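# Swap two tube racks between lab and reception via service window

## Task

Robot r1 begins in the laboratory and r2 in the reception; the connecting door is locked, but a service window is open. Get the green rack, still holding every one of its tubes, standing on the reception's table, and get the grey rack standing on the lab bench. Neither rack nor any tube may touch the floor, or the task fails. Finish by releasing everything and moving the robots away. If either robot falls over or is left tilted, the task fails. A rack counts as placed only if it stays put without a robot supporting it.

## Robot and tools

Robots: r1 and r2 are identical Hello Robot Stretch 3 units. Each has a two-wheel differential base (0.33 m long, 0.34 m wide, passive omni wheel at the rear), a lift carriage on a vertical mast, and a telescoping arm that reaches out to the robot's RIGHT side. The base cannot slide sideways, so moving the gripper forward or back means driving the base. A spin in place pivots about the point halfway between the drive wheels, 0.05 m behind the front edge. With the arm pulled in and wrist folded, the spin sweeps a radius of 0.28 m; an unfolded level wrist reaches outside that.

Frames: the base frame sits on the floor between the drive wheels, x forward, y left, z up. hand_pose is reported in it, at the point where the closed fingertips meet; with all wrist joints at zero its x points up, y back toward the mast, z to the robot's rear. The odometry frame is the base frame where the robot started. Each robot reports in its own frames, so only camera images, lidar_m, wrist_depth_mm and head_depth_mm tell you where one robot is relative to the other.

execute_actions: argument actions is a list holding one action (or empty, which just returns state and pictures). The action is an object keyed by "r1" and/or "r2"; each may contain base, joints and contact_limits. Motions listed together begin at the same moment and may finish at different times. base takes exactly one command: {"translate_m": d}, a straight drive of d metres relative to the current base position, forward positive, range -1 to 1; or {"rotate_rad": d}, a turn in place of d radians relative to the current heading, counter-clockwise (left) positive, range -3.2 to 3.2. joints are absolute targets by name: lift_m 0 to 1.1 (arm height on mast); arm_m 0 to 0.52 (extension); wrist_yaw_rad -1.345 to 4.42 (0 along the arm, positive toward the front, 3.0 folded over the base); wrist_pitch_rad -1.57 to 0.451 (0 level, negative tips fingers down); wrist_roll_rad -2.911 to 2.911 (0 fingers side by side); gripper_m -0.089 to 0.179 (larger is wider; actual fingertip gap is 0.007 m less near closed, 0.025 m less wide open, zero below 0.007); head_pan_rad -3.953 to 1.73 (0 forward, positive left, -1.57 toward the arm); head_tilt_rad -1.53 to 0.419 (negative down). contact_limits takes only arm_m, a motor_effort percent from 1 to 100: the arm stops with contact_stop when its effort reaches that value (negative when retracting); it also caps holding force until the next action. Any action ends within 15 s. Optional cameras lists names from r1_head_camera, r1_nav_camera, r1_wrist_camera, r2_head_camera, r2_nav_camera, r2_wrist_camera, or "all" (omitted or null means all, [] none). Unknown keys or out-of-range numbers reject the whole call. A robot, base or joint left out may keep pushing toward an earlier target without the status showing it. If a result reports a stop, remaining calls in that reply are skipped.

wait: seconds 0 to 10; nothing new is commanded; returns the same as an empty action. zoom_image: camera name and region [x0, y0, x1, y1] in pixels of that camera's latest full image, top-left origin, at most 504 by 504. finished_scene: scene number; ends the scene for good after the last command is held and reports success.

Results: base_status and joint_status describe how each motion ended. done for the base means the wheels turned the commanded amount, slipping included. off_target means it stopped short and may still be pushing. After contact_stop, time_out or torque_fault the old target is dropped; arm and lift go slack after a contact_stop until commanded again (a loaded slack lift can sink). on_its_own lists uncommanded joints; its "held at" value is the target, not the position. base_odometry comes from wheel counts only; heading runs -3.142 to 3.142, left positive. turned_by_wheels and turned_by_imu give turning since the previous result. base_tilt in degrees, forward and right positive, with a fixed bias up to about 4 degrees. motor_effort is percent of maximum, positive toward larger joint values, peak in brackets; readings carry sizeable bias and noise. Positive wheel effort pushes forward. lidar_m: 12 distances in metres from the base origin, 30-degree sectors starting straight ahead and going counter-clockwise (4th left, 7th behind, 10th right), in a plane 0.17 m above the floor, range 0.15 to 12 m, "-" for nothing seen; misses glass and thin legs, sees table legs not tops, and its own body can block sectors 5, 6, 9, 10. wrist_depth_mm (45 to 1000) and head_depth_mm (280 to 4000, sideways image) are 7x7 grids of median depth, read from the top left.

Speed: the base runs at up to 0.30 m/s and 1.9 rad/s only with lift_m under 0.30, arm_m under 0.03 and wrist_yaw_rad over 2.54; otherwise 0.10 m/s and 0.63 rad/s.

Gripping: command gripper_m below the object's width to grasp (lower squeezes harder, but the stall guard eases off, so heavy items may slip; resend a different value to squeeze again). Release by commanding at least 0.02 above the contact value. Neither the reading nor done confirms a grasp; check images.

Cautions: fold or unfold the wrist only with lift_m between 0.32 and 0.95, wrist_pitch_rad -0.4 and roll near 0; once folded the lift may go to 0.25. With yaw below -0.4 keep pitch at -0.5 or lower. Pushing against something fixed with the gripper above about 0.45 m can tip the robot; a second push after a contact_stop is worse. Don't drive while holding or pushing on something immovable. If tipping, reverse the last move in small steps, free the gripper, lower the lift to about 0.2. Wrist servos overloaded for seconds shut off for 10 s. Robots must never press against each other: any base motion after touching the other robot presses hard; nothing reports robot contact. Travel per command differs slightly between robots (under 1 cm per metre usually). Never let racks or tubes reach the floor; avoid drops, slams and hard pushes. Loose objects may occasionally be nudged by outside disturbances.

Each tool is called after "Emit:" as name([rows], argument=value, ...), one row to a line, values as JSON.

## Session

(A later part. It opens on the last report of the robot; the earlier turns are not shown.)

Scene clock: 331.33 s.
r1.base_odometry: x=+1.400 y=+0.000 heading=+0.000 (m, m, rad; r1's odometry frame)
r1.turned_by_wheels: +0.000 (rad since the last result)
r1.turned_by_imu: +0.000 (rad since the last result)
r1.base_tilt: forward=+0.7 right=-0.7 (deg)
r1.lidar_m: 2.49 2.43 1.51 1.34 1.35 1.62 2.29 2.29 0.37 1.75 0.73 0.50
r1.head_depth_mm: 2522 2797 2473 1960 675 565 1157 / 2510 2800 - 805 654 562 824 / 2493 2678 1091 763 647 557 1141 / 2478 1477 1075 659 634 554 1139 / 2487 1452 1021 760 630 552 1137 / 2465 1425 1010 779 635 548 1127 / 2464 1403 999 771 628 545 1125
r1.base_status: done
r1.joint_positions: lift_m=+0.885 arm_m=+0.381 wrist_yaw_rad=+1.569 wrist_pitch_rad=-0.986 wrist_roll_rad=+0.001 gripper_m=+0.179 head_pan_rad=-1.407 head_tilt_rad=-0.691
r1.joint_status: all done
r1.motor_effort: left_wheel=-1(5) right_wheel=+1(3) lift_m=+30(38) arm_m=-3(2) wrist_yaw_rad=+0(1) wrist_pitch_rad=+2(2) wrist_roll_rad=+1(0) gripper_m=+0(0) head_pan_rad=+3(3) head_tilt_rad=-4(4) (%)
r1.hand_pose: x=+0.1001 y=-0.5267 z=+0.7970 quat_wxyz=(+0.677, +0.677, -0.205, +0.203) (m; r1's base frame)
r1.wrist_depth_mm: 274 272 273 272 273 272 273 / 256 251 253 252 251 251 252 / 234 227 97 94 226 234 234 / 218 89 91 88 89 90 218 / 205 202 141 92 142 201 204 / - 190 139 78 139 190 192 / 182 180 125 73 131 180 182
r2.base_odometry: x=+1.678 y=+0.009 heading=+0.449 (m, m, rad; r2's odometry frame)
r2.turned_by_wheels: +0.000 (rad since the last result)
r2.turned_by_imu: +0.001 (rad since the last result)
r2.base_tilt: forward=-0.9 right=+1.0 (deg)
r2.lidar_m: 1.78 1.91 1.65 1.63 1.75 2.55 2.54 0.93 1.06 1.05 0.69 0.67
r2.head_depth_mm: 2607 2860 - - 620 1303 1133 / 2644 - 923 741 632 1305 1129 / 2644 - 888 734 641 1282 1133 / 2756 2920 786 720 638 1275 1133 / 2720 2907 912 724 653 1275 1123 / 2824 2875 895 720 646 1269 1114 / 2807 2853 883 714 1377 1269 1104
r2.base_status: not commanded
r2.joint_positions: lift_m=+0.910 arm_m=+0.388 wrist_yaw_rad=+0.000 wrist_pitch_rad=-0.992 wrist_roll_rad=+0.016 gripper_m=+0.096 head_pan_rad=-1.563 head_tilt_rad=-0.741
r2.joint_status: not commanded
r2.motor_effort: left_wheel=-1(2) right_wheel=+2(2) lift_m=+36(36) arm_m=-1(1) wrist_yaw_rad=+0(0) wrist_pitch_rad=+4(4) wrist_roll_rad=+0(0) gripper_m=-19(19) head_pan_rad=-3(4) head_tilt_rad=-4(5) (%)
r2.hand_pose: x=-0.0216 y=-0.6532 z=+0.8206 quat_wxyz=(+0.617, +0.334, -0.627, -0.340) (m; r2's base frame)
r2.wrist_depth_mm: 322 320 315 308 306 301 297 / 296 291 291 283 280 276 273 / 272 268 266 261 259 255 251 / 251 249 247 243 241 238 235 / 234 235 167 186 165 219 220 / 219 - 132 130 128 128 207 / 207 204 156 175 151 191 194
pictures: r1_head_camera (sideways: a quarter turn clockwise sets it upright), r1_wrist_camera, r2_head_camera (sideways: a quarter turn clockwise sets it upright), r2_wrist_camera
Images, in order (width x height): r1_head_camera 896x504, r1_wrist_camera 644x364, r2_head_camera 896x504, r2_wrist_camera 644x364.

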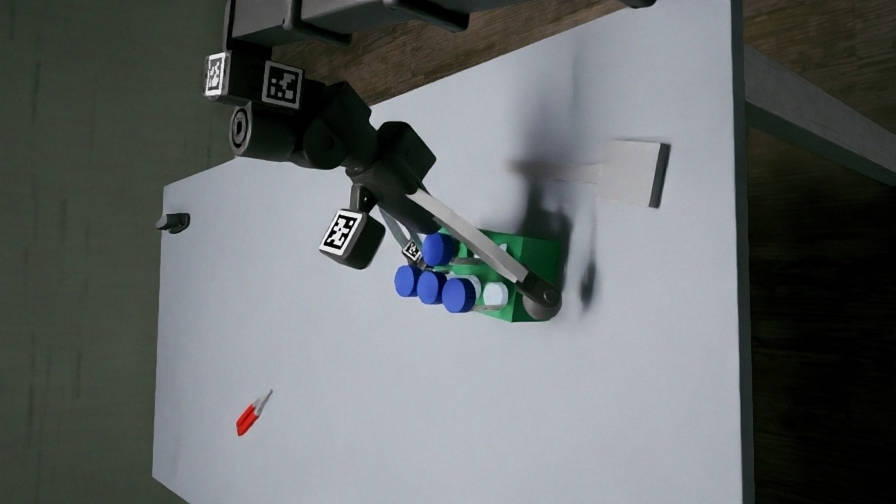

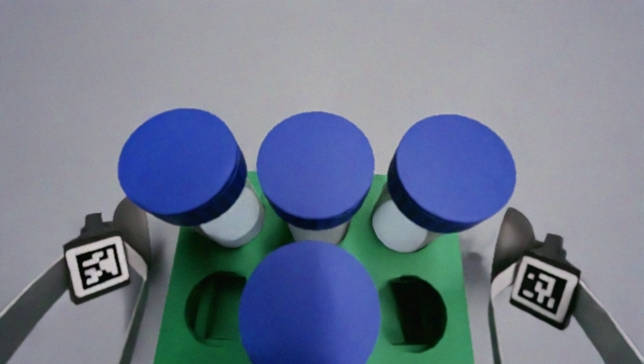

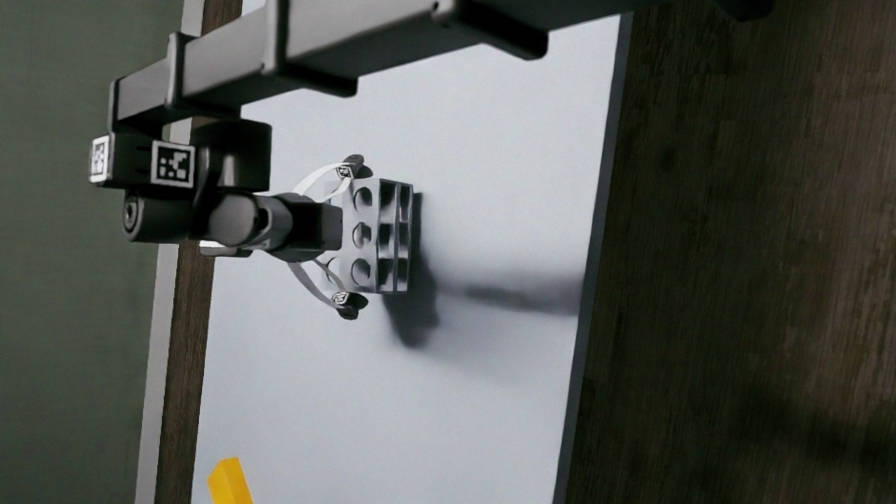

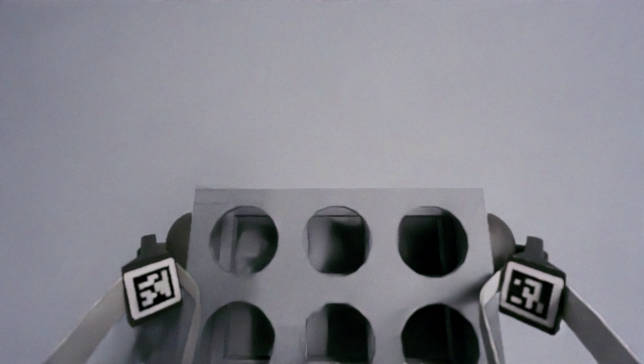

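Emit:
execute_actions([
  {"r1":{"joints":{"lift_m":0.877}},"r2":{"joints":{"lift_m":0.93,"wrist_pitch_rad":-1.1}}},
], cameras=[])

Emit:
execute_actions([
  {"r1":{"joints":{"gripper_m":0.09}},"r2":{"base":{"translate_m":-0.15},"joints":{"lift_m":1.0,"arm_m":0.25}}},
], cameras=["r1_wrist_camera"])

Emit:
execute_actions([
  {"r1":{"joints":{"lift_m":0.91}},"r2":{"base":{"translate_m":-0.2},"joints":{"arm_m":0.05}}},
], cameras=["r1_head_camera","r1_wrist_camera","r2_head_camera","r2_wrist_camera"])

Scene clock: 348.37 s.
r1.base_odometry: x=+1.400 y=+0.000 heading=+0.000 (m, m, rad; r1's odometry frame)
r1.turned_by_wheels: +0.000 (rad since the last result)
r1.turned_by_imu: +0.000 (rad since the last result)
r1.base_tilt: forward=+0.6 right=-0.7 (deg)
r1.lidar_m: 2.49 2.44 1.51 1.35 1.35 1.62 2.29 2.29 0.37 1.75 0.73 0.50
r1.head_depth_mm: 2535 2810 2454 1964 675 565 1158 / 2490 2756 - 807 653 562 822 / 2502 2681 1086 753 646 558 1148 / 2503 1471 1078 657 634 555 1139 / 2473 1448 1022 759 630 552 1136 / 2464 1425 1007 779 633 548 1129 / 2457 1407 997 773 630 544 1121
r1.base_status: not commanded
r1.joint_positions: lift_m=+0.877 arm_m=+0.381 wrist_yaw_rad=+1.569 wrist_pitch_rad=-0.986 wrist_roll_rad=+0.001 gripper_m=+0.179 head_pan_rad=-1.407 head_tilt_rad=-0.691
r1.joint_status: all done
r1.motor_effort: left_wheel=-1(2) right_wheel=+1(1) lift_m=+30(33) arm_m=-3(3) wrist_yaw_rad=+1(1) wrist_pitch_rad=+2(2) wrist_roll_rad=+1(0) gripper_m=+0(1) head_pan_rad=+3(3) head_tilt_rad=-4(5) (%)
r1.hand_pose: x=+0.1001 y=-0.5267 z=+0.7890 quat_wxyz=(+0.677, +0.677, -0.205, +0.203) (m; r1's base frame)
r1.wrist_depth_mm: 265 262 261 262 262 262 262 / 241 242 243 243 243 241 243 / 225 85 86 85 86 86 225 / 209 80 83 79 81 80 208 / 197 192 133 88 136 195 196 / - 181 131 70 131 181 185 / 174 171 118 66 146 173 175
r2.base_odometry: x=+1.678 y=+0.009 heading=+0.449 (m, m, rad; r2's odometry frame)
r2.turned_by_wheels: +0.000 (rad since the last result)
r2.turned_by_imu: +0.000 (rad since the last result)
r2.base_tilt: forward=-1.0 right=+1.1 (deg)
r2.lidar_m: 1.77 1.91 1.65 1.63 1.75 2.55 2.54 0.94 1.06 1.05 0.69 0.67
r2.head_depth_mm: 2621 - - 747 622 1304 1137 / 2607 - 926 739 632 1294 1143 / 2627 - 891 718 644 1292 1133 / 2708 2948 715 712 642 1280 1128 / 2747 2890 904 725 651 1273 1121 / 2784 2895 895 718 647 1272 1116 / 2843 2843 883 715 1375 1248 1112
r2.base_status: not commanded
r2.joint_positions: lift_m=+0.930 arm_m=+0.388 wrist_yaw_rad=+0.000 wrist_pitch_rad=-1.108 wrist_roll_rad=+0.016 gripper_m=+0.096 head_pan_rad=-1.563 head_tilt_rad=-0.741
r2.joint_status: all done
r2.motor_effort: left_wheel=-2(1) right_wheel=+2(2) lift_m=+35(38) arm_m=-1(1) wrist_yaw_rad=+0(1) wrist_pitch_rad=+3(5) wrist_roll_rad=+0(0) gripper_m=-18(19) head_pan_rad=-4(3) head_tilt_rad=-5(5) (%)
r2.hand_pose: x=-0.0216 y=-0.6260 z=+0.8283 quat_wxyz=(+0.597, +0.369, -0.606, -0.375) (m; r2's base frame)
r2.wrist_depth_mm: 297 296 291 286 282 281 277 / 281 280 275 271 269 264 261 / 268 264 260 256 255 253 248 / 254 250 247 244 240 240 235 / 241 239 167 186 165 227 226 / 229 - 132 130 129 128 217 / 221 217 157 174 151 205 206
pictures: none
No camera images: the call's "cameras" was empty. Leave "cameras" out to get every camera's image.

Scene clock: 350.83 s.
r1.base_odometry: x=+1.400 y=+0.000 heading=+0.000 (m, m, rad; r1's odometry frame)
r1.turned_by_wheels: +0.000 (rad since the last result)
r1.turned_by_imu: +0.000 (rad since the last result)
r1.base_tilt: forward=+0.7 right=-0.6 (deg)
r1.lidar_m: 2.48 2.43 1.51 1.35 1.35 1.62 2.29 2.28 0.37 1.75 0.73 0.50
r1.head_depth_mm: 2542 2810 2472 1965 675 565 1152 / 2508 2805 - 805 653 562 824 / 2496 2663 1090 752 648 558 1140 / 2500 1483 1080 658 628 555 1141 / 2476 1453 1020 759 639 552 1133 / 2446 1428 1010 780 636 549 1129 / 2450 1403 996 774 630 544 1123
r1.base_status: not commanded
r1.joint_positions: lift_m=+0.877 arm_m=+0.381 wrist_yaw_rad=+1.571 wrist_pitch_rad=-0.977 wrist_roll_rad=+0.000 gripper_m=+0.096 head_pan_rad=-1.407 head_tilt_rad=-0.691
r1.joint_status: gripper_m off_target (ended at +0.096, target +0.090)
r1.on_its_own: gripper_m is held at +0.097, not at your +0.090, by its stall guard, which is still easing
r1.motor_effort: left_wheel=-2(2) right_wheel=+4(4) lift_m=+30(29) arm_m=-2(3) wrist_yaw_rad=-2(2) wrist_pitch_rad=-2(3) wrist_roll_rad=+1(1) gripper_m=-7(100) head_pan_rad=+3(3) head_tilt_rad=-6(4) (%)
r1.hand_pose: x=+0.1019 y=-0.5263 z=+0.7900 quat_wxyz=(+0.676, +0.676, -0.206, +0.207) (m; r1's base frame)
r1.wrist_depth_mm: 268 268 268 266 265 268 268 / 245 244 246 245 244 247 247 / 226 88 88 87 89 89 228 / 212 82 83 81 83 82 211 / 199 194 135 87 137 196 198 / 188 182 133 71 133 182 186 / 173 174 120 67 125 174 177
r2.base_odometry: x=+1.543 y=-0.056 heading=+0.449 (m, m, rad; r2's odometry frame)
r2.turned_by_wheels: +0.000 (rad since the last result)
r2.turned_by_imu: +0.001 (rad since the last result)
r2.base_tilt: forward=-0.9 right=+0.9 (deg)
r2.lidar_m: 1.92 2.07 1.67 1.65 1.76 2.41 2.39 0.80 1.05 1.03 1.11 0.79
r2.head_depth_mm: - 2876 935 746 621 1289 1140 / - - 925 738 618 1301 1131 / - - 882 575 629 1286 1129 / 2703 2931 876 569 627 1286 1120 / 2753 2860 914 703 636 1274 1116 / 2830 2886 892 719 633 1271 1115 / 2810 2845 888 714 644 1254 1105
r2.base_status: done
r2.joint_positions: lift_m=+1.000 arm_m=+0.250 wrist_yaw_rad=+0.000 wrist_pitch_rad=-1.109 wrist_roll_rad=+0.016 gripper_m=+0.096 head_pan_rad=-1.563 head_tilt_rad=-0.741
r2.joint_status: all done
r2.motor_effort: left_wheel=-1(4) right_wheel=+3(2) lift_m=+36(37) arm_m=-4(3) wrist_yaw_rad=+0(0) wrist_pitch_rad=+4(3) wrist_roll_rad=+0(0) gripper_m=-19(18) head_pan_rad=-4(3) head_tilt_rad=-4(5) (%)
r2.hand_pose: x=-0.0216 y=-0.4879 z=+0.8981 quat_wxyz=(+0.596, +0.369, -0.606, -0.376) (m; r2's base frame)
r2.wrist_depth_mm: 388 383 381 373 369 367 362 / 370 363 360 354 349 343 341 / 349 347 342 339 333 328 325 / 333 328 325 318 316 314 309 / 319 315 167 186 165 296 293 / 299 - 132 130 129 127 282 / 289 281 156 175 151 268 270
pictures: r1_wrist_camera
Images, in order (width x height): r1_wrist_camera 644x364.

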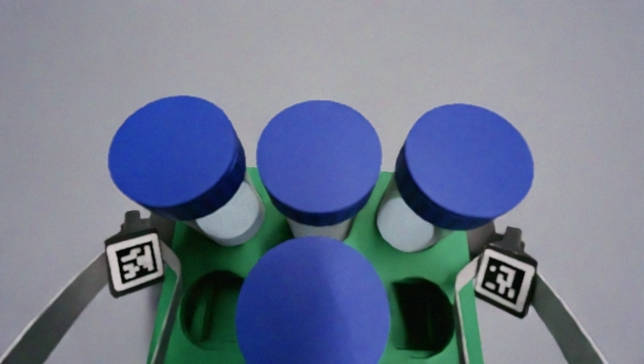

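Scene clock: 353.80 s.
r1.base_odometry: x=+1.400 y=+0.000 heading=+0.000 (m, m, rad; r1's odometry frame)
r1.turned_by_wheels: +0.000 (rad since the last result)
r1.turned_by_imu: +0.000 (rad since the last result)
r1.base_tilt: forward=+0.6 right=-0.7 (deg)
r1.lidar_m: 2.49 2.44 1.51 1.34 1.35 1.62 2.28 2.29 0.37 1.75 0.73 0.50
r1.head_depth_mm: 2534 2747 2483 1969 676 565 1159 / 2515 2738 - 808 654 562 825 / 2501 2131 1136 774 647 558 1144 / 2481 1480 1071 621 627 555 1141 / 2476 1446 1021 785 639 552 1136 / 2468 1431 1007 780 634 548 1127 / 2455 1402 996 772 631 544 1124
r1.base_status: not commanded
r1.joint_positions: lift_m=+0.910 arm_m=+0.381 wrist_yaw_rad=+1.571 wrist_pitch_rad=-0.997 wrist_roll_rad=+0.000 gripper_m=+0.101 head_pan_rad=-1.407 head_tilt_rad=-0.691
r1.joint_status: all done
r1.on_its_own: gripper_m is held at +0.100, not at your +0.090, by its stall guard, which is not easing now
r1.motor_effort: left_wheel=-1(2) right_wheel=+1(3) lift_m=+47(48) arm_m=-2(2) wrist_yaw_rad=-1(1) wrist_pitch_rad=+8(9) wrist_roll_rad=+1(1) gripper_m=-23(24) head_pan_rad=+3(3) head_tilt_rad=-4(3) (%)
r1.hand_pose: x=+0.0975 y=-0.5264 z=+0.8201 quat_wxyz=(+0.679, +0.678, -0.200, +0.200) (m; r1's base frame)
r1.wrist_depth_mm: 305 301 297 296 299 298 301 / 278 278 278 277 278 278 278 / 260 259 257 259 258 259 256 / 242 80 80 79 80 79 242 / 227 77 86 76 78 77 225 / 216 210 134 132 133 130 214 / 202 201 128 71 152 200 203
r2.base_odometry: x=+1.363 y=-0.143 heading=+0.449 (m, m, rad; r2's odometry frame)
r2.turned_by_wheels: +0.000 (rad since the last result)
r2.turned_by_imu: +0.001 (rad since the last result)
r2.base_tilt: forward=-1.0 right=+0.8 (deg)
r2.lidar_m: 2.12 2.14 1.69 1.67 1.77 2.22 2.19 0.62 1.02 1.01 1.09 0.95
r2.head_depth_mm: 2562 - - - 593 1273 1135 / 2649 2899 - - 577 1274 1130 / 2657 2932 - - - 1206 1125 / 2696 2882 937 707 407 1227 1118 / 2713 2915 898 724 466 1250 1116 / 2762 2940 894 722 619 1273 1113 / 2813 2865 882 717 627 1266 1106
r2.base_status: done
r2.joint_positions: lift_m=+1.000 arm_m=+0.050 wrist_yaw_rad=+0.000 wrist_pitch_rad=-1.109 wrist_roll_rad=+0.016 gripper_m=+0.096 head_pan_rad=-1.563 head_tilt_rad=-0.741
r2.joint_status: all done
r2.motor_effort: left_wheel=-1(4) right_wheel=+1(2) lift_m=+36(36) arm_m=-3(6) wrist_yaw_rad=+0(0) wrist_pitch_rad=+4(3) wrist_roll_rad=+0(1) gripper_m=-18(19) head_pan_rad=-3(3) head_tilt_rad=-5(4) (%)
r2.hand_pose: x=-0.0216 y=-0.2878 z=+0.8981 quat_wxyz=(+0.596, +0.369, -0.606, -0.376) (m; r2's base frame)
r2.wrist_depth_mm: 389 391 389 379 373 371 361 / 368 364 358 356 353 348 341 / 349 348 340 336 331 329 328 / 861 332 327 320 314 316 309 / - - 167 186 166 298 300 / - - 132 130 129 128 - / - - 157 174 151 958 953
pictures: r1_head_camera (sideways: a quarter turn clockwise sets it upright), r1_wrist_camera, r2_head_camera (sideways: a quarter turn clockwise sets it upright), r2_wrist_camera
Images, in order (width x height): r1_head_camera 896x504, r1_wrist_camera 644x364, r2_head_camera 896x504, r2_wrist_camera 644x364.

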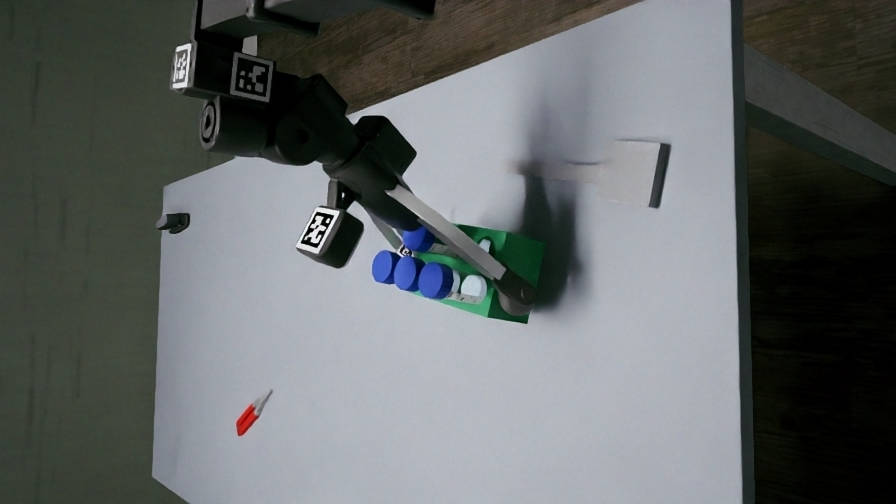

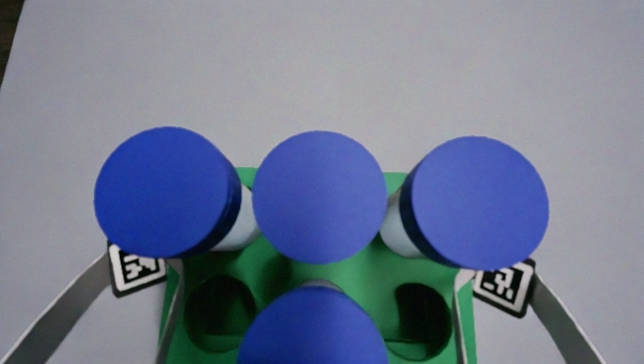

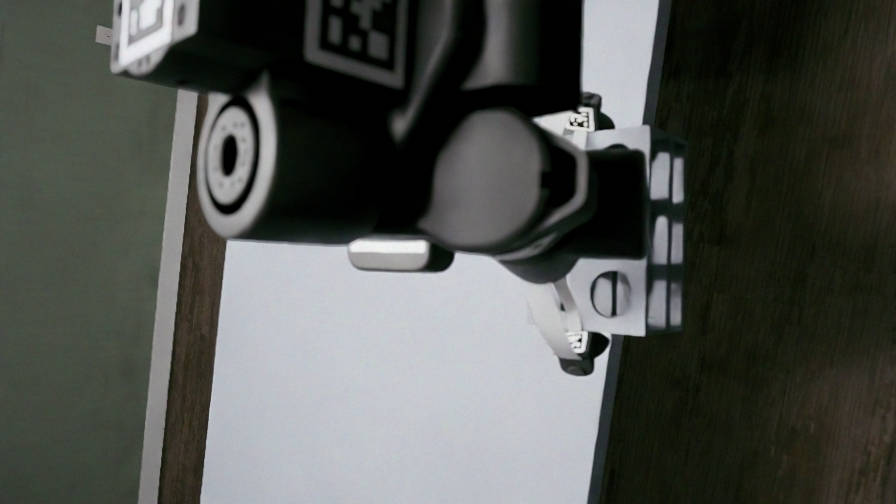

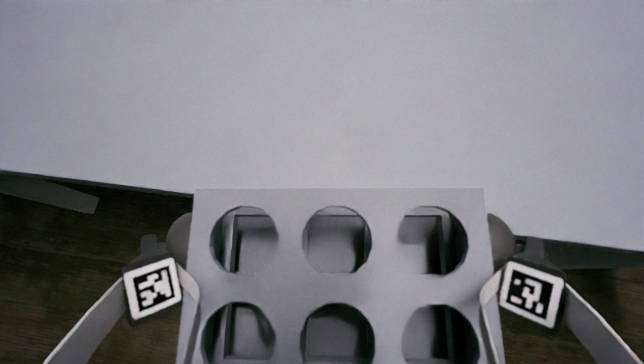

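Emit:
execute_actions([
  {"r1":{"joints":{"lift_m":0.96,"wrist_pitch_rad":-1.12,"arm_m":0.25}},"r2":{"base":{"translate_m":-0.35},"joints":{"arm_m":0.02,"head_pan_rad":-2.9,"head_tilt_rad":-0.5}}},
], cameras=["r1_head_camera","r1_wrist_camera","r2_nav_camera"])

Scene clock: 364.53 s.
r1.base_odometry: x=+1.400 y=+0.000 heading=+0.000 (m, m, rad; r1's odometry frame)
r1.turned_by_wheels: +0.000 (rad since the last result)
r1.turned_by_imu: +0.000 (rad since the last result)
r1.base_tilt: forward=+0.7 right=-0.7 (deg)
r1.lidar_m: 2.49 2.44 1.51 1.35 1.35 1.62 2.28 2.30 0.37 1.75 0.73 0.50
r1.head_depth_mm: 2531 - 2470 1979 674 565 1156 / 2511 2736 - 759 652 562 824 / 2502 2661 1063 751 637 559 1143 / 2481 1472 1078 508 500 554 1142 / 2485 1449 1021 786 607 551 1136 / 2471 1424 1009 778 634 548 1130 / 2460 1404 996 773 631 545 1122
r1.base_status: not commanded
r1.joint_positions: lift_m=+0.960 arm_m=+0.250 wrist_yaw_rad=+1.571 wrist_pitch_rad=-1.131 wrist_roll_rad=+0.000 gripper_m=+0.101 head_pan_rad=-1.407 head_tilt_rad=-0.691
r1.joint_status: all done
r1.on_its_own: gripper_m is held at +0.100, not at your +0.090, by its stall guard, which is not easing now
r1.motor_effort: left_wheel=-1(1) right_wheel=+1(1) lift_m=+46(47) arm_m=-3(4) wrist_yaw_rad=+0(1) wrist_pitch_rad=+5(10) wrist_roll_rad=+1(1) gripper_m=-22(22) head_pan_rad=+3(3) head_tilt_rad=-4(5) (%)
r1.hand_pose: x=+0.0658 y=-0.3954 z=+0.8563 quat_wxyz=(+0.690, +0.690, -0.154, +0.154) (m; r1's base frame)
r1.wrist_depth_mm: - - 309 312 310 310 308 / - - 298 297 295 295 291 / - - 286 83 281 284 284 / - 80 80 79 80 79 272 / - 77 128 77 81 77 260 / 997 - 133 131 133 - 252 / 932 128 126 71 153 242 241
r2.base_odometry: x=+1.047 y=-0.295 heading=+0.449 (m, m, rad; r2's odometry frame)
r2.turned_by_wheels: +0.000 (rad since the last result)
r2.turned_by_imu: +0.002 (rad since the last result)
r2.base_tilt: forward=-0.9 right=+0.9 (deg)
r2.lidar_m: 2.47 2.20 1.73 1.68 1.81 1.87 1.85 1.99 0.36 0.98 1.05 1.27
r2.head_depth_mm: - 1660 1750 - - - - / - 3200 1835 2035 - - - / - - 1925 2154 - - - / - - 2008 2209 - - - / - 2009 2110 2287 - - - / 1767 1951 2240 2375 - - - / 1851 2041 2306 2482 - - 1159
r2.base_status: done
r2.joint_positions: lift_m=+1.000 arm_m=+0.020 wrist_yaw_rad=+0.000 wrist_pitch_rad=-1.109 wrist_roll_rad=+0.016 gripper_m=+0.096 head_pan_rad=-2.893 head_tilt_rad=-0.507
r2.joint_status: all done
r2.motor_effort: left_wheel=-2(6) right_wheel=+2(4) lift_m=+36(36) arm_m=-3(7) wrist_yaw_rad=+0(1) wrist_pitch_rad=+3(3) wrist_roll_rad=+0(0) gripper_m=-18(18) head_pan_rad=-4(36) head_tilt_rad=+4(26) (%)
r2.hand_pose: x=-0.0216 y=-0.2578 z=+0.8981 quat_wxyz=(+0.596, +0.369, -0.606, -0.376) (m; r2's base frame)
r2.wrist_depth_mm: 395 390 382 377 373 365 - / 369 364 362 361 350 348 - / 350 352 344 336 332 330 - / 342 329 325 320 320 313 - / - - 167 187 165 296 - / - - 132 130 128 127 - / - - 156 173 152 989 968
pictures: r1_head_camera (sideways: a quarter turn clockwise sets it upright), r1_wrist_camera, r2_nav_camera (sideways: a quarter turn counterclockwise sets it upright)
Images, in order (width x height): r1_head_camera 896x504, r1_wrist_camera 644x364, r2_nav_camera 672x504.

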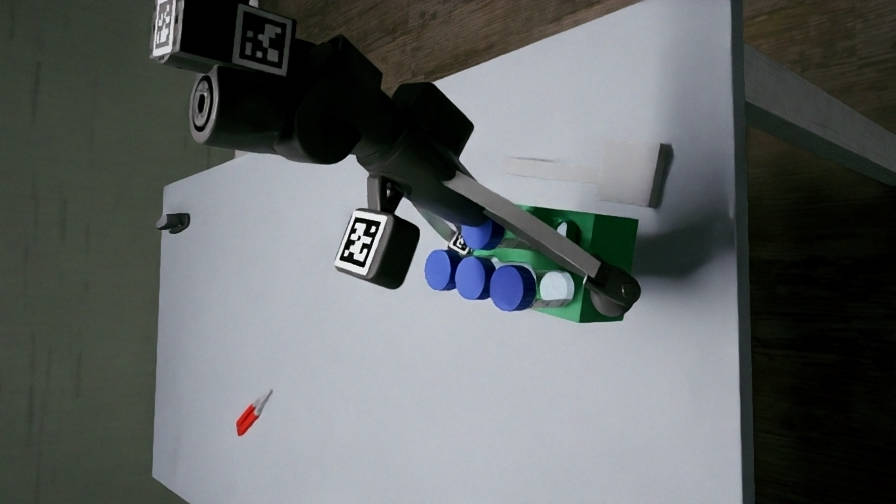

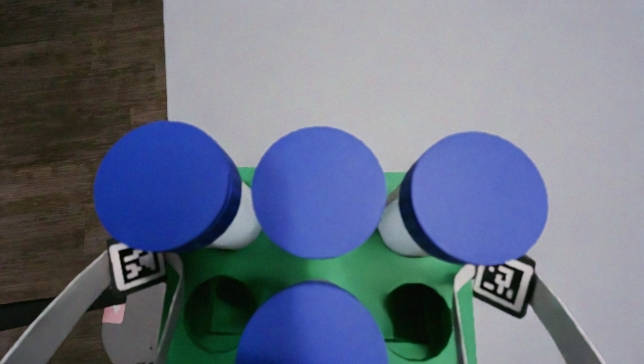

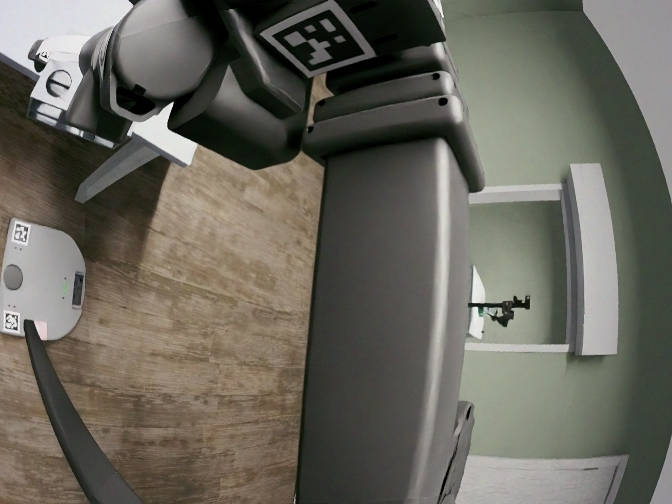

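Emit:
execute_actions([
  {"r1":{"base":{"rotate_rad":1.78},"joints":{"lift_m":1.03,"arm_m":0.05,"head_pan_rad":0,"head_tilt_rad":-0.6}},"r2":{"base":{"translate_m":-0.4}}},
], cameras=["r1_wrist_camera"])

Emit:
execute_actions([
  {"r1":{"base":{"translate_m":0.83}},"r2":{"base":{"translate_m":-0.9},"joints":{"lift_m":1.03,"head_pan_rad":-1.57,"head_tilt_rad":-0.7}}},
], cameras=["r1_head_camera","r1_nav_camera","r2_nav_camera"])

Scene clock: 380.77 s.
r1.base_odometry: x=+1.400 y=+0.000 heading=+1.780 (m, m, rad; r1's odometry frame)
r1.turned_by_wheels: +1.780 (rad since the last result)
r1.turned_by_imu: +1.789 (rad since the last result)
r1.base_tilt: forward=+0.8 right=-0.8 (deg)
r1.lidar_m: 1.35 1.40 1.90 2.29 2.37 0.37 1.54 0.57 0.50 2.48 1.90 1.39
r1.head_depth_mm: - 1269 1364 1589 1722 1410 1197 / - - 1328 1593 1711 1400 1192 / - 2827 1305 1590 1699 1396 1185 / - - 1285 1581 1679 1388 1176 / - 2696 1264 1584 1667 1379 1172 / - - 1372 1579 1653 1371 1166 / - 1516 1369 1580 1641 1361 1160
r1.base_status: done
r1.joint_positions: lift_m=+1.030 arm_m=+0.050 wrist_yaw_rad=+1.571 wrist_pitch_rad=-1.134 wrist_roll_rad=+0.000 gripper_m=+0.101 head_pan_rad=-0.007 head_tilt_rad=-0.606
r1.joint_status: all done
r1.on_its_own: gripper_m is held at +0.100, not at your +0.090, by its stall guard, which is not easing now
r1.motor_effort: left_wheel=-3(9) right_wheel=+3(8) lift_m=+46(48) arm_m=-3(5) wrist_yaw_rad=-1(2) wrist_pitch_rad=+6(6) wrist_roll_rad=+1(1) gripper_m=-22(22) head_pan_rad=+3(36) head_tilt_rad=+1(12) (%)
r1.hand_pose: x=+0.0652 y=-0.1955 z=+0.9260 quat_wxyz=(+0.691, +0.690, -0.153, +0.153) (m; r1's base frame)
r1.wrist_depth_mm: - - - - - - - / - - - - - - - / - - - 83 - - - / - 80 80 79 80 79 - / - 77 128 77 81 76 - / - - 133 130 133 - - / - - 126 71 153 986 -
r2.base_odometry: x=+0.687 y=-0.469 heading=+0.449 (m, m, rad; r2's odometry frame)
r2.turned_by_wheels: +0.000 (rad since the last result)
r2.turned_by_imu: +0.002 (rad since the last result)
r2.base_tilt: forward=-1.0 right=+1.0 (deg)
r2.lidar_m: 2.85 2.25 1.75 1.73 1.84 1.48 1.46 1.57 2.34 0.94 0.34 1.50
r2.head_depth_mm: - 3022 1377 - - - - / - 3474 1442 1613 - - - / - - 1521 1675 - - - / - - 1596 1772 - - - / - - 1651 1843 - - - / - 1670 1736 1936 - - - / 1446 1613 1813 2036 - - 1157
r2.base_status: done
r2.joint_positions: lift_m=+1.000 arm_m=+0.020 wrist_yaw_rad=+0.000 wrist_pitch_rad=-1.109 wrist_roll_rad=+0.016 gripper_m=+0.096 head_pan_rad=-2.893 head_tilt_rad=-0.507
r2.joint_status: not commanded
r2.motor_effort: left_wheel=-1(5) right_wheel=+3(3) lift_m=+36(35) arm_m=-3(3) wrist_yaw_rad=+0(0) wrist_pitch_rad=+4(4) wrist_roll_rad=+0(0) gripper_m=-19(19) head_pan_rad=-4(4) head_tilt_rad=+3(3) (%)
r2.hand_pose: x=-0.0216 y=-0.2578 z=+0.8981 quat_wxyz=(+0.596, +0.369, -0.606, -0.376) (m; r2's base frame)
r2.wrist_depth_mm: 392 387 390 - - - - / 373 366 - - - - - / 352 347 - - - - - / 331 330 352 - - - - / - 319 167 186 165 - - / - - 132 130 129 127 - / - - 156 174 151 969 969
pictures: r1_wrist_camera
Images, in order (width x height): r1_wrist_camera 644x364.

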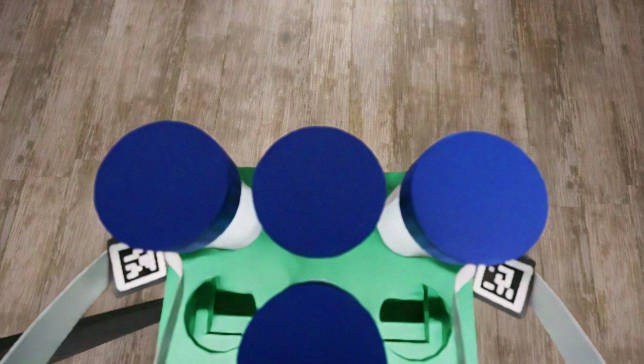

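Scene clock: 390.73 s.
r1.base_odometry: x=+1.228 y=+0.812 heading=+1.780 (m, m, rad; r1's odometry frame)
r1.turned_by_wheels: +0.000 (rad since the last result)
r1.turned_by_imu: +0.004 (rad since the last result)
r1.base_tilt: forward=+0.8 right=-0.7 (deg)
r1.lidar_m: 0.52 0.54 0.74 2.00 2.37 3.28 1.15 1.21 2.58 1.94 0.73 0.54
r1.head_depth_mm: - - 3051 802 624 512 1053 / - - 3023 796 621 509 1047 / - 2472 2803 787 615 506 1045 / - 2690 2936 780 611 502 1041 / - 2338 2765 772 607 499 1041 / - 3594 2858 764 601 496 1033 / 993 - 2825 756 596 494 1030
r1.base_status: done
r1.joint_positions: lift_m=+1.030 arm_m=+0.050 wrist_yaw_rad=+1.571 wrist_pitch_rad=-1.134 wrist_roll_rad=+0.000 gripper_m=+0.101 head_pan_rad=-0.007 head_tilt_rad=-0.606
r1.joint_status: not commanded
r1.on_its_own: gripper_m is held at +0.100, not at your +0.090, by its stall guard, which is not easing now
r1.motor_effort: left_wheel=-4(5) right_wheel=+3(8) lift_m=+47(47) arm_m=-3(3) wrist_yaw_rad=-1(1) wrist_pitch_rad=+6(6) wrist_roll_rad=+1(1) gripper_m=-23(23) head_pan_rad=+3(3) head_tilt_rad=+3(2) (%)
r1.hand_pose: x=+0.0652 y=-0.1955 z=+0.9260 quat_wxyz=(+0.691, +0.690, -0.153, +0.153) (m; r1's base frame)
r1.wrist_depth_mm: 352 342 333 327 318 319 547 / 898 869 859 814 820 784 753 / - - - - - - - / - 80 80 79 80 79 - / - 77 129 77 81 77 - / - - 134 130 133 - - / - 987 126 71 152 - -
r2.base_odometry: x=-0.124 y=-0.860 heading=+0.449 (m, m, rad; r2's odometry frame)
r2.turned_by_wheels: +0.000 (rad since the last result)
r2.turned_by_imu: +0.004 (rad since the last result)
r2.base_tilt: forward=-1.0 right=+0.9 (deg)
r2.lidar_m: 2.51 2.37 1.86 1.52 0.73 0.58 0.57 0.61 0.92 2.91 1.39 1.10
r2.head_depth_mm: 2341 - - - - 1324 1158 / 2418 2634 - - - 1277 1146 / 2471 2690 - - - 812 1144 / 2484 2786 2448 - - 377 1139 / 2532 2833 2356 1878 1583 378 1135 / 2582 2870 2335 1861 1548 1291 1124 / 2618 2880 2325 1831 1517 1290 1123
r2.base_status: done
r2.joint_positions: lift_m=+1.030 arm_m=+0.020 wrist_yaw_rad=+0.000 wrist_pitch_rad=-1.109 wrist_roll_rad=+0.016 gripper_m=+0.096 head_pan_rad=-1.577 head_tilt_rad=-0.691
r2.joint_status: all done
r2.motor_effort: left_wheel=-1(5) right_wheel=+3(3) lift_m=+36(36) arm_m=-3(3) wrist_yaw_rad=+0(0) wrist_pitch_rad=+4(4) wrist_roll_rad=+0(0) gripper_m=-19(18) head_pan_rad=+3(35) head_tilt_rad=-5(23) (%)
r2.hand_pose: x=-0.0216 y=-0.2578 z=+0.9281 quat_wxyz=(+0.596, +0.369, -0.606, -0.376) (m; r2's base frame)
r2.wrist_depth_mm: - - - - - - 822 / - - - - - - 790 / - - - - - - 774 / - - - - - - 746 / - - 166 187 166 906 729 / - - 131 130 129 127 678 / - - 156 175 151 885 670
pictures: r1_head_camera (sideways: a quarter turn clockwise sets it upright), r1_nav_camera (sideways: a quarter turn counterclockwise sets it upright), r2_nav_camera (sideways: a quarter turn counterclockwise sets it upright)
Images, in order (width x height): r1_head_camera 896x504, r1_nav_camera 672x504, r2_nav_camera 672x504.

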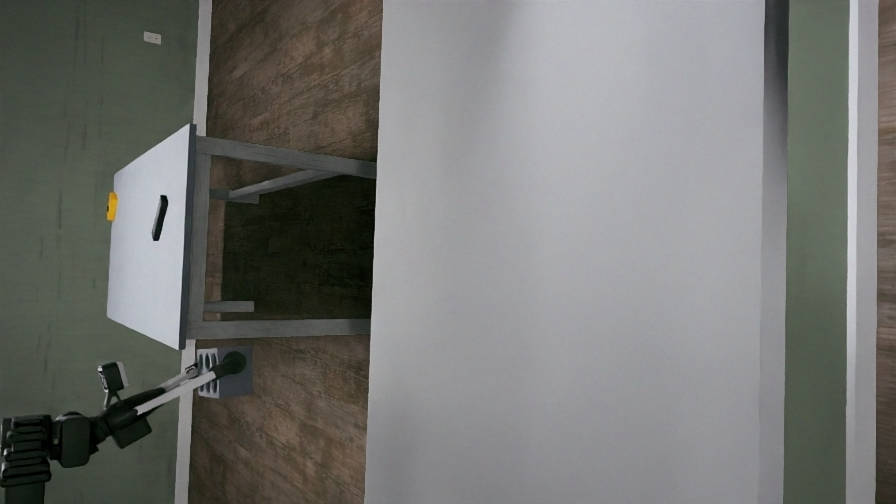

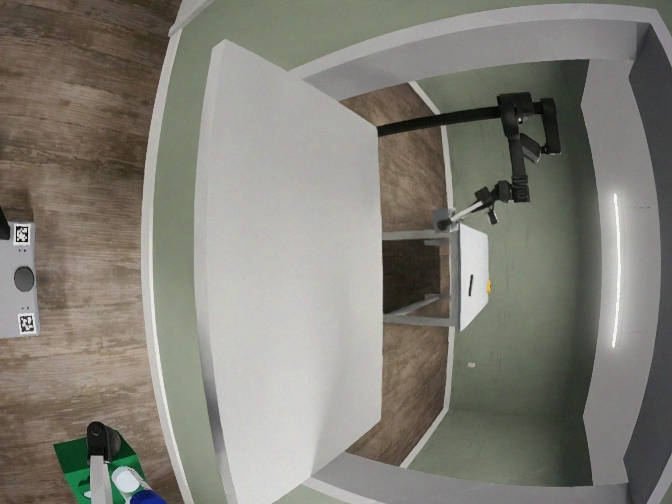

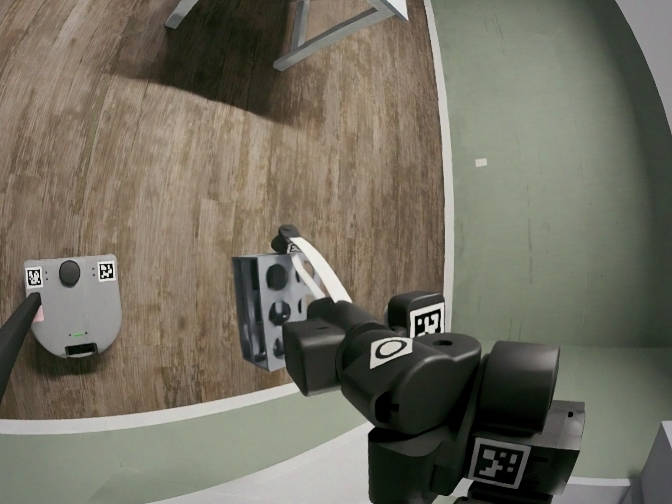

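Emit:
execute_actions([
  {"r1":{"base":{"rotate_rad":1.555},"joints":{"head_pan_rad":-1.57,"head_tilt_rad":-0.7}},"r2":{"base":{"rotate_rad":-1.69}}},
], cameras=["r2_nav_camera"])

Emit:
execute_actions([
  {"r1":{"joints":{"arm_m":0.25}},"r2":{"base":{"translate_m":0.1},"joints":{"arm_m":0.15}}},
], cameras=["r1_nav_camera","r2_nav_camera"])

Scene clock: 404.63 s.
r1.base_odometry: x=+1.228 y=+0.812 heading=-2.949 (m, m, rad; r1's odometry frame)
r1.turned_by_wheels: +1.555 (rad since the last result)
r1.turned_by_imu: +1.563 (rad since the last result)
r1.base_tilt: forward=+0.8 right=-0.8 (deg)
r1.lidar_m: 1.87 2.36 3.21 1.15 1.30 2.59 2.10 0.74 0.54 0.52 0.53 0.73
r1.head_depth_mm: - - - 683 577 520 1148 / - - - - 575 517 1141 / 2668 2092 - - - 763 1138 / 2607 3326 907 706 - 1010 1129 / 2890 3111 898 711 - 286 300 / - 3454 885 720 - 303 291 / - 3371 876 700 526 500 1063
r1.base_status: done
r1.joint_positions: lift_m=+1.030 arm_m=+0.050 wrist_yaw_rad=+1.571 wrist_pitch_rad=-1.134 wrist_roll_rad=+0.000 gripper_m=+0.101 head_pan_rad=-1.563 head_tilt_rad=-0.691
r1.joint_status: all done
r1.on_its_own: gripper_m is held at +0.100, not at your +0.090, by its stall guard, which is not easing now
r1.motor_effort: left_wheel=-4(9) right_wheel=+4(9) lift_m=+46(46) arm_m=-3(3) wrist_yaw_rad=-1(0) wrist_pitch_rad=+6(6) wrist_roll_rad=+1(1) gripper_m=-23(22) head_pan_rad=-3(34) head_tilt_rad=-4(11) (%)
r1.hand_pose: x=+0.0652 y=-0.1955 z=+0.9260 quat_wxyz=(+0.691, +0.690, -0.153, +0.153) (m; r1's base frame)
r1.wrist_depth_mm: - - - - 341 316 312 / - - - - 335 299 300 / - - - - - 289 289 / - 79 80 79 80 79 275 / - 77 128 77 81 77 266 / - - 134 131 133 - 256 / - 972 126 71 153 245 245
r2.base_odometry: x=-0.124 y=-0.860 heading=-1.241 (m, m, rad; r2's odometry frame)
r2.turned_by_wheels: -1.690 (rad since the last result)
r2.turned_by_imu: -1.667 (rad since the last result)
r2.base_tilt: forward=-1.0 right=+0.9 (deg)
r2.lidar_m: 2.29 3.03 1.36 1.10 2.60 1.89 1.85 0.80 0.59 0.57 0.59 0.82
r2.head_depth_mm: 450 - - - - 1137 1156 / 458 501 - - - 1119 1149 / 459 493 - - - 809 1145 / - 3508 878 - - 377 1145 / 2434 3115 853 669 569 377 1140 / 2340 3252 850 666 560 1144 1132 / 2304 2599 838 662 560 1149 1121
r2.base_status: done
r2.joint_positions: lift_m=+1.030 arm_m=+0.020 wrist_yaw_rad=+0.000 wrist_pitch_rad=-1.109 wrist_roll_rad=+0.016 gripper_m=+0.096 head_pan_rad=-1.577 head_tilt_rad=-0.691
r2.joint_status: not commanded
r2.motor_effort: left_wheel=+2(6) right_wheel=-2(6) lift_m=+36(36) arm_m=-3(3) wrist_yaw_rad=-1(0) wrist_pitch_rad=+3(3) wrist_roll_rad=+0(0) gripper_m=-19(19) head_pan_rad=+2(3) head_tilt_rad=-5(4) (%)
r2.hand_pose: x=-0.0216 y=-0.2578 z=+0.9281 quat_wxyz=(+0.596, +0.369, -0.606, -0.376) (m; r2's base frame)
r2.wrist_depth_mm: 347 343 341 341 432 425 417 / 324 322 315 319 547 535 521 / 307 309 303 301 739 718 701 / - - 303 292 924 998 985 / - - 167 186 165 - - / - - 132 130 129 127 - / - - 156 175 151 996 990
pictures: r2_nav_camera (sideways: a quarter turn counterclockwise sets it upright)
Images, in order (width x height): r2_nav_camera 672x504.

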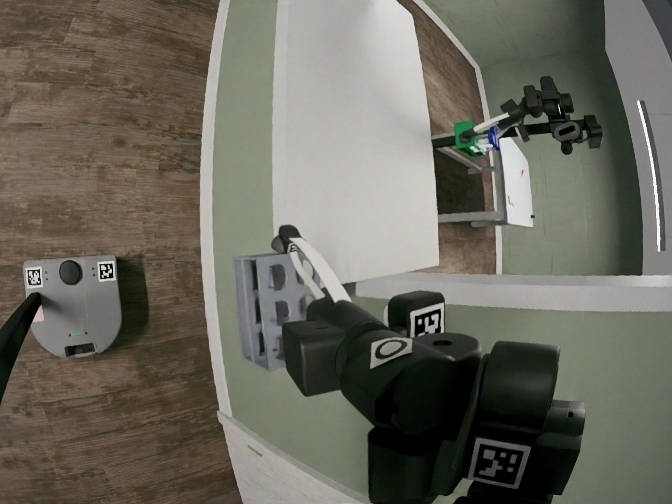

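Scene clock: 407.33 s.
r1.base_odometry: x=+1.228 y=+0.812 heading=-2.949 (m, m, rad; r1's odometry frame)
r1.turned_by_wheels: +0.000 (rad since the last result)
r1.turned_by_imu: +0.000 (rad since the last result)
r1.base_tilt: forward=+0.8 right=-0.8 (deg)
r1.lidar_m: 1.88 2.36 3.21 1.15 1.30 2.60 2.10 0.74 0.54 0.52 0.54 0.73
r1.head_depth_mm: - 3483 2601 713 578 520 1147 / - 3677 928 708 573 516 1138 / - - 901 699 569 513 1134 / 2914 3188 - 677 551 510 1128 / 2872 3097 855 453 519 506 1120 / - 3406 854 621 529 504 1115 / - 1317 873 679 553 503 1113
r1.base_status: not commanded
r1.joint_positions: lift_m=+1.030 arm_m=+0.250 wrist_yaw_rad=+1.570 wrist_pitch_rad=-1.134 wrist_roll_rad=+0.000 gripper_m=+0.101 head_pan_rad=-1.563 head_tilt_rad=-0.691
r1.joint_status: all done
r1.on_its_own: gripper_m is held at +0.100, not at your +0.090, by its stall guard, which is not easing now
r1.motor_effort: left_wheel=-4(4) right_wheel=+4(4) lift_m=+46(47) arm_m=+5(5) wrist_yaw_rad=+0(1) wrist_pitch_rad=+6(6) wrist_roll_rad=+1(1) gripper_m=-22(22) head_pan_rad=-3(3) head_tilt_rad=-4(4) (%)
r1.hand_pose: x=+0.0652 y=-0.3950 z=+0.9260 quat_wxyz=(+0.691, +0.690, -0.153, +0.153) (m; r1's base frame)
r1.wrist_depth_mm: - - 321 313 314 314 309 / - - 305 297 298 300 300 / - - 288 283 285 288 285 / - 80 80 79 80 79 276 / - 77 129 77 81 77 265 / - - 134 130 133 - 256 / - - 127 71 153 244 246
r2.base_odometry: x=-0.091 y=-0.954 heading=-1.241 (m, m, rad; r2's odometry frame)
r2.turned_by_wheels: +0.000 (rad since the last result)
r2.turned_by_imu: +0.000 (rad since the last result)
r2.base_tilt: forward=-1.0 right=+0.9 (deg)
r2.lidar_m: 2.29 2.93 1.31 1.09 2.73 2.00 1.95 0.80 0.59 0.57 0.59 0.82
r2.head_depth_mm: - - 635 708 865 1120 1148 / - - 634 704 847 1126 1154 / - - - 484 534 1132 1156 / 3400 3136 - 480 538 1140 1133 / 2429 3270 853 687 538 1133 1131 / 2349 3107 847 666 563 1137 1127 / 2039 768 809 660 559 1146 1125
r2.base_status: done
r2.joint_positions: lift_m=+1.030 arm_m=+0.150 wrist_yaw_rad=+0.000 wrist_pitch_rad=-1.109 wrist_roll_rad=+0.016 gripper_m=+0.096 head_pan_rad=-1.577 head_tilt_rad=-0.691
r2.joint_status: all done
r2.motor_effort: left_wheel=+2(5) right_wheel=-4(4) lift_m=+35(36) arm_m=+4(5) wrist_yaw_rad=+0(0) wrist_pitch_rad=+3(4) wrist_roll_rad=+0(0) gripper_m=-18(18) head_pan_rad=+2(2) head_tilt_rad=-4(4) (%)
r2.hand_pose: x=-0.0216 y=-0.3871 z=+0.9281 quat_wxyz=(+0.596, +0.369, -0.606, -0.376) (m; r2's base frame)
r2.wrist_depth_mm: 345 341 340 332 329 253 252 / 326 322 319 314 308 321 315 / 309 304 301 296 294 438 423 / 294 291 286 285 278 616 642 / 280 279 167 187 165 959 - / 268 - 132 130 129 127 - / - - 156 175 151 979 998
pictures: r1_nav_camera (sideways: a quarter turn counterclockwise sets it upright), r2_nav_camera (sideways: a quarter turn counterclockwise sets it upright)
Images, in order (width x height): r1_nav_camera 672x504, r2_nav_camera 672x504.

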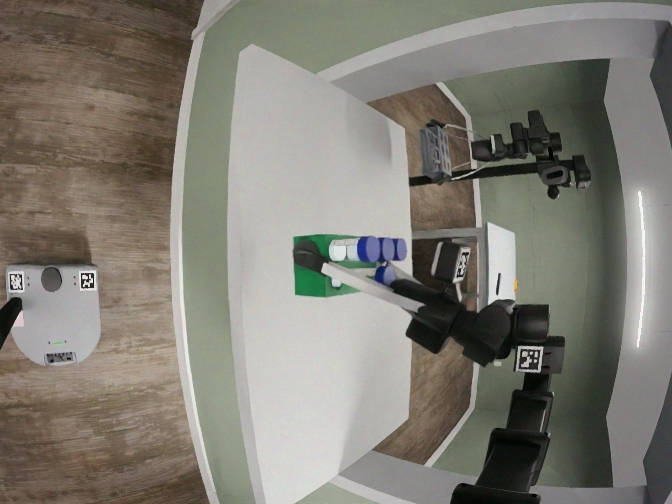

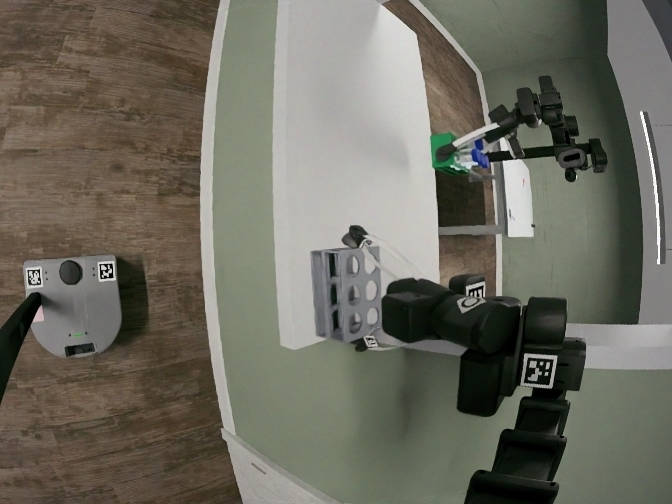

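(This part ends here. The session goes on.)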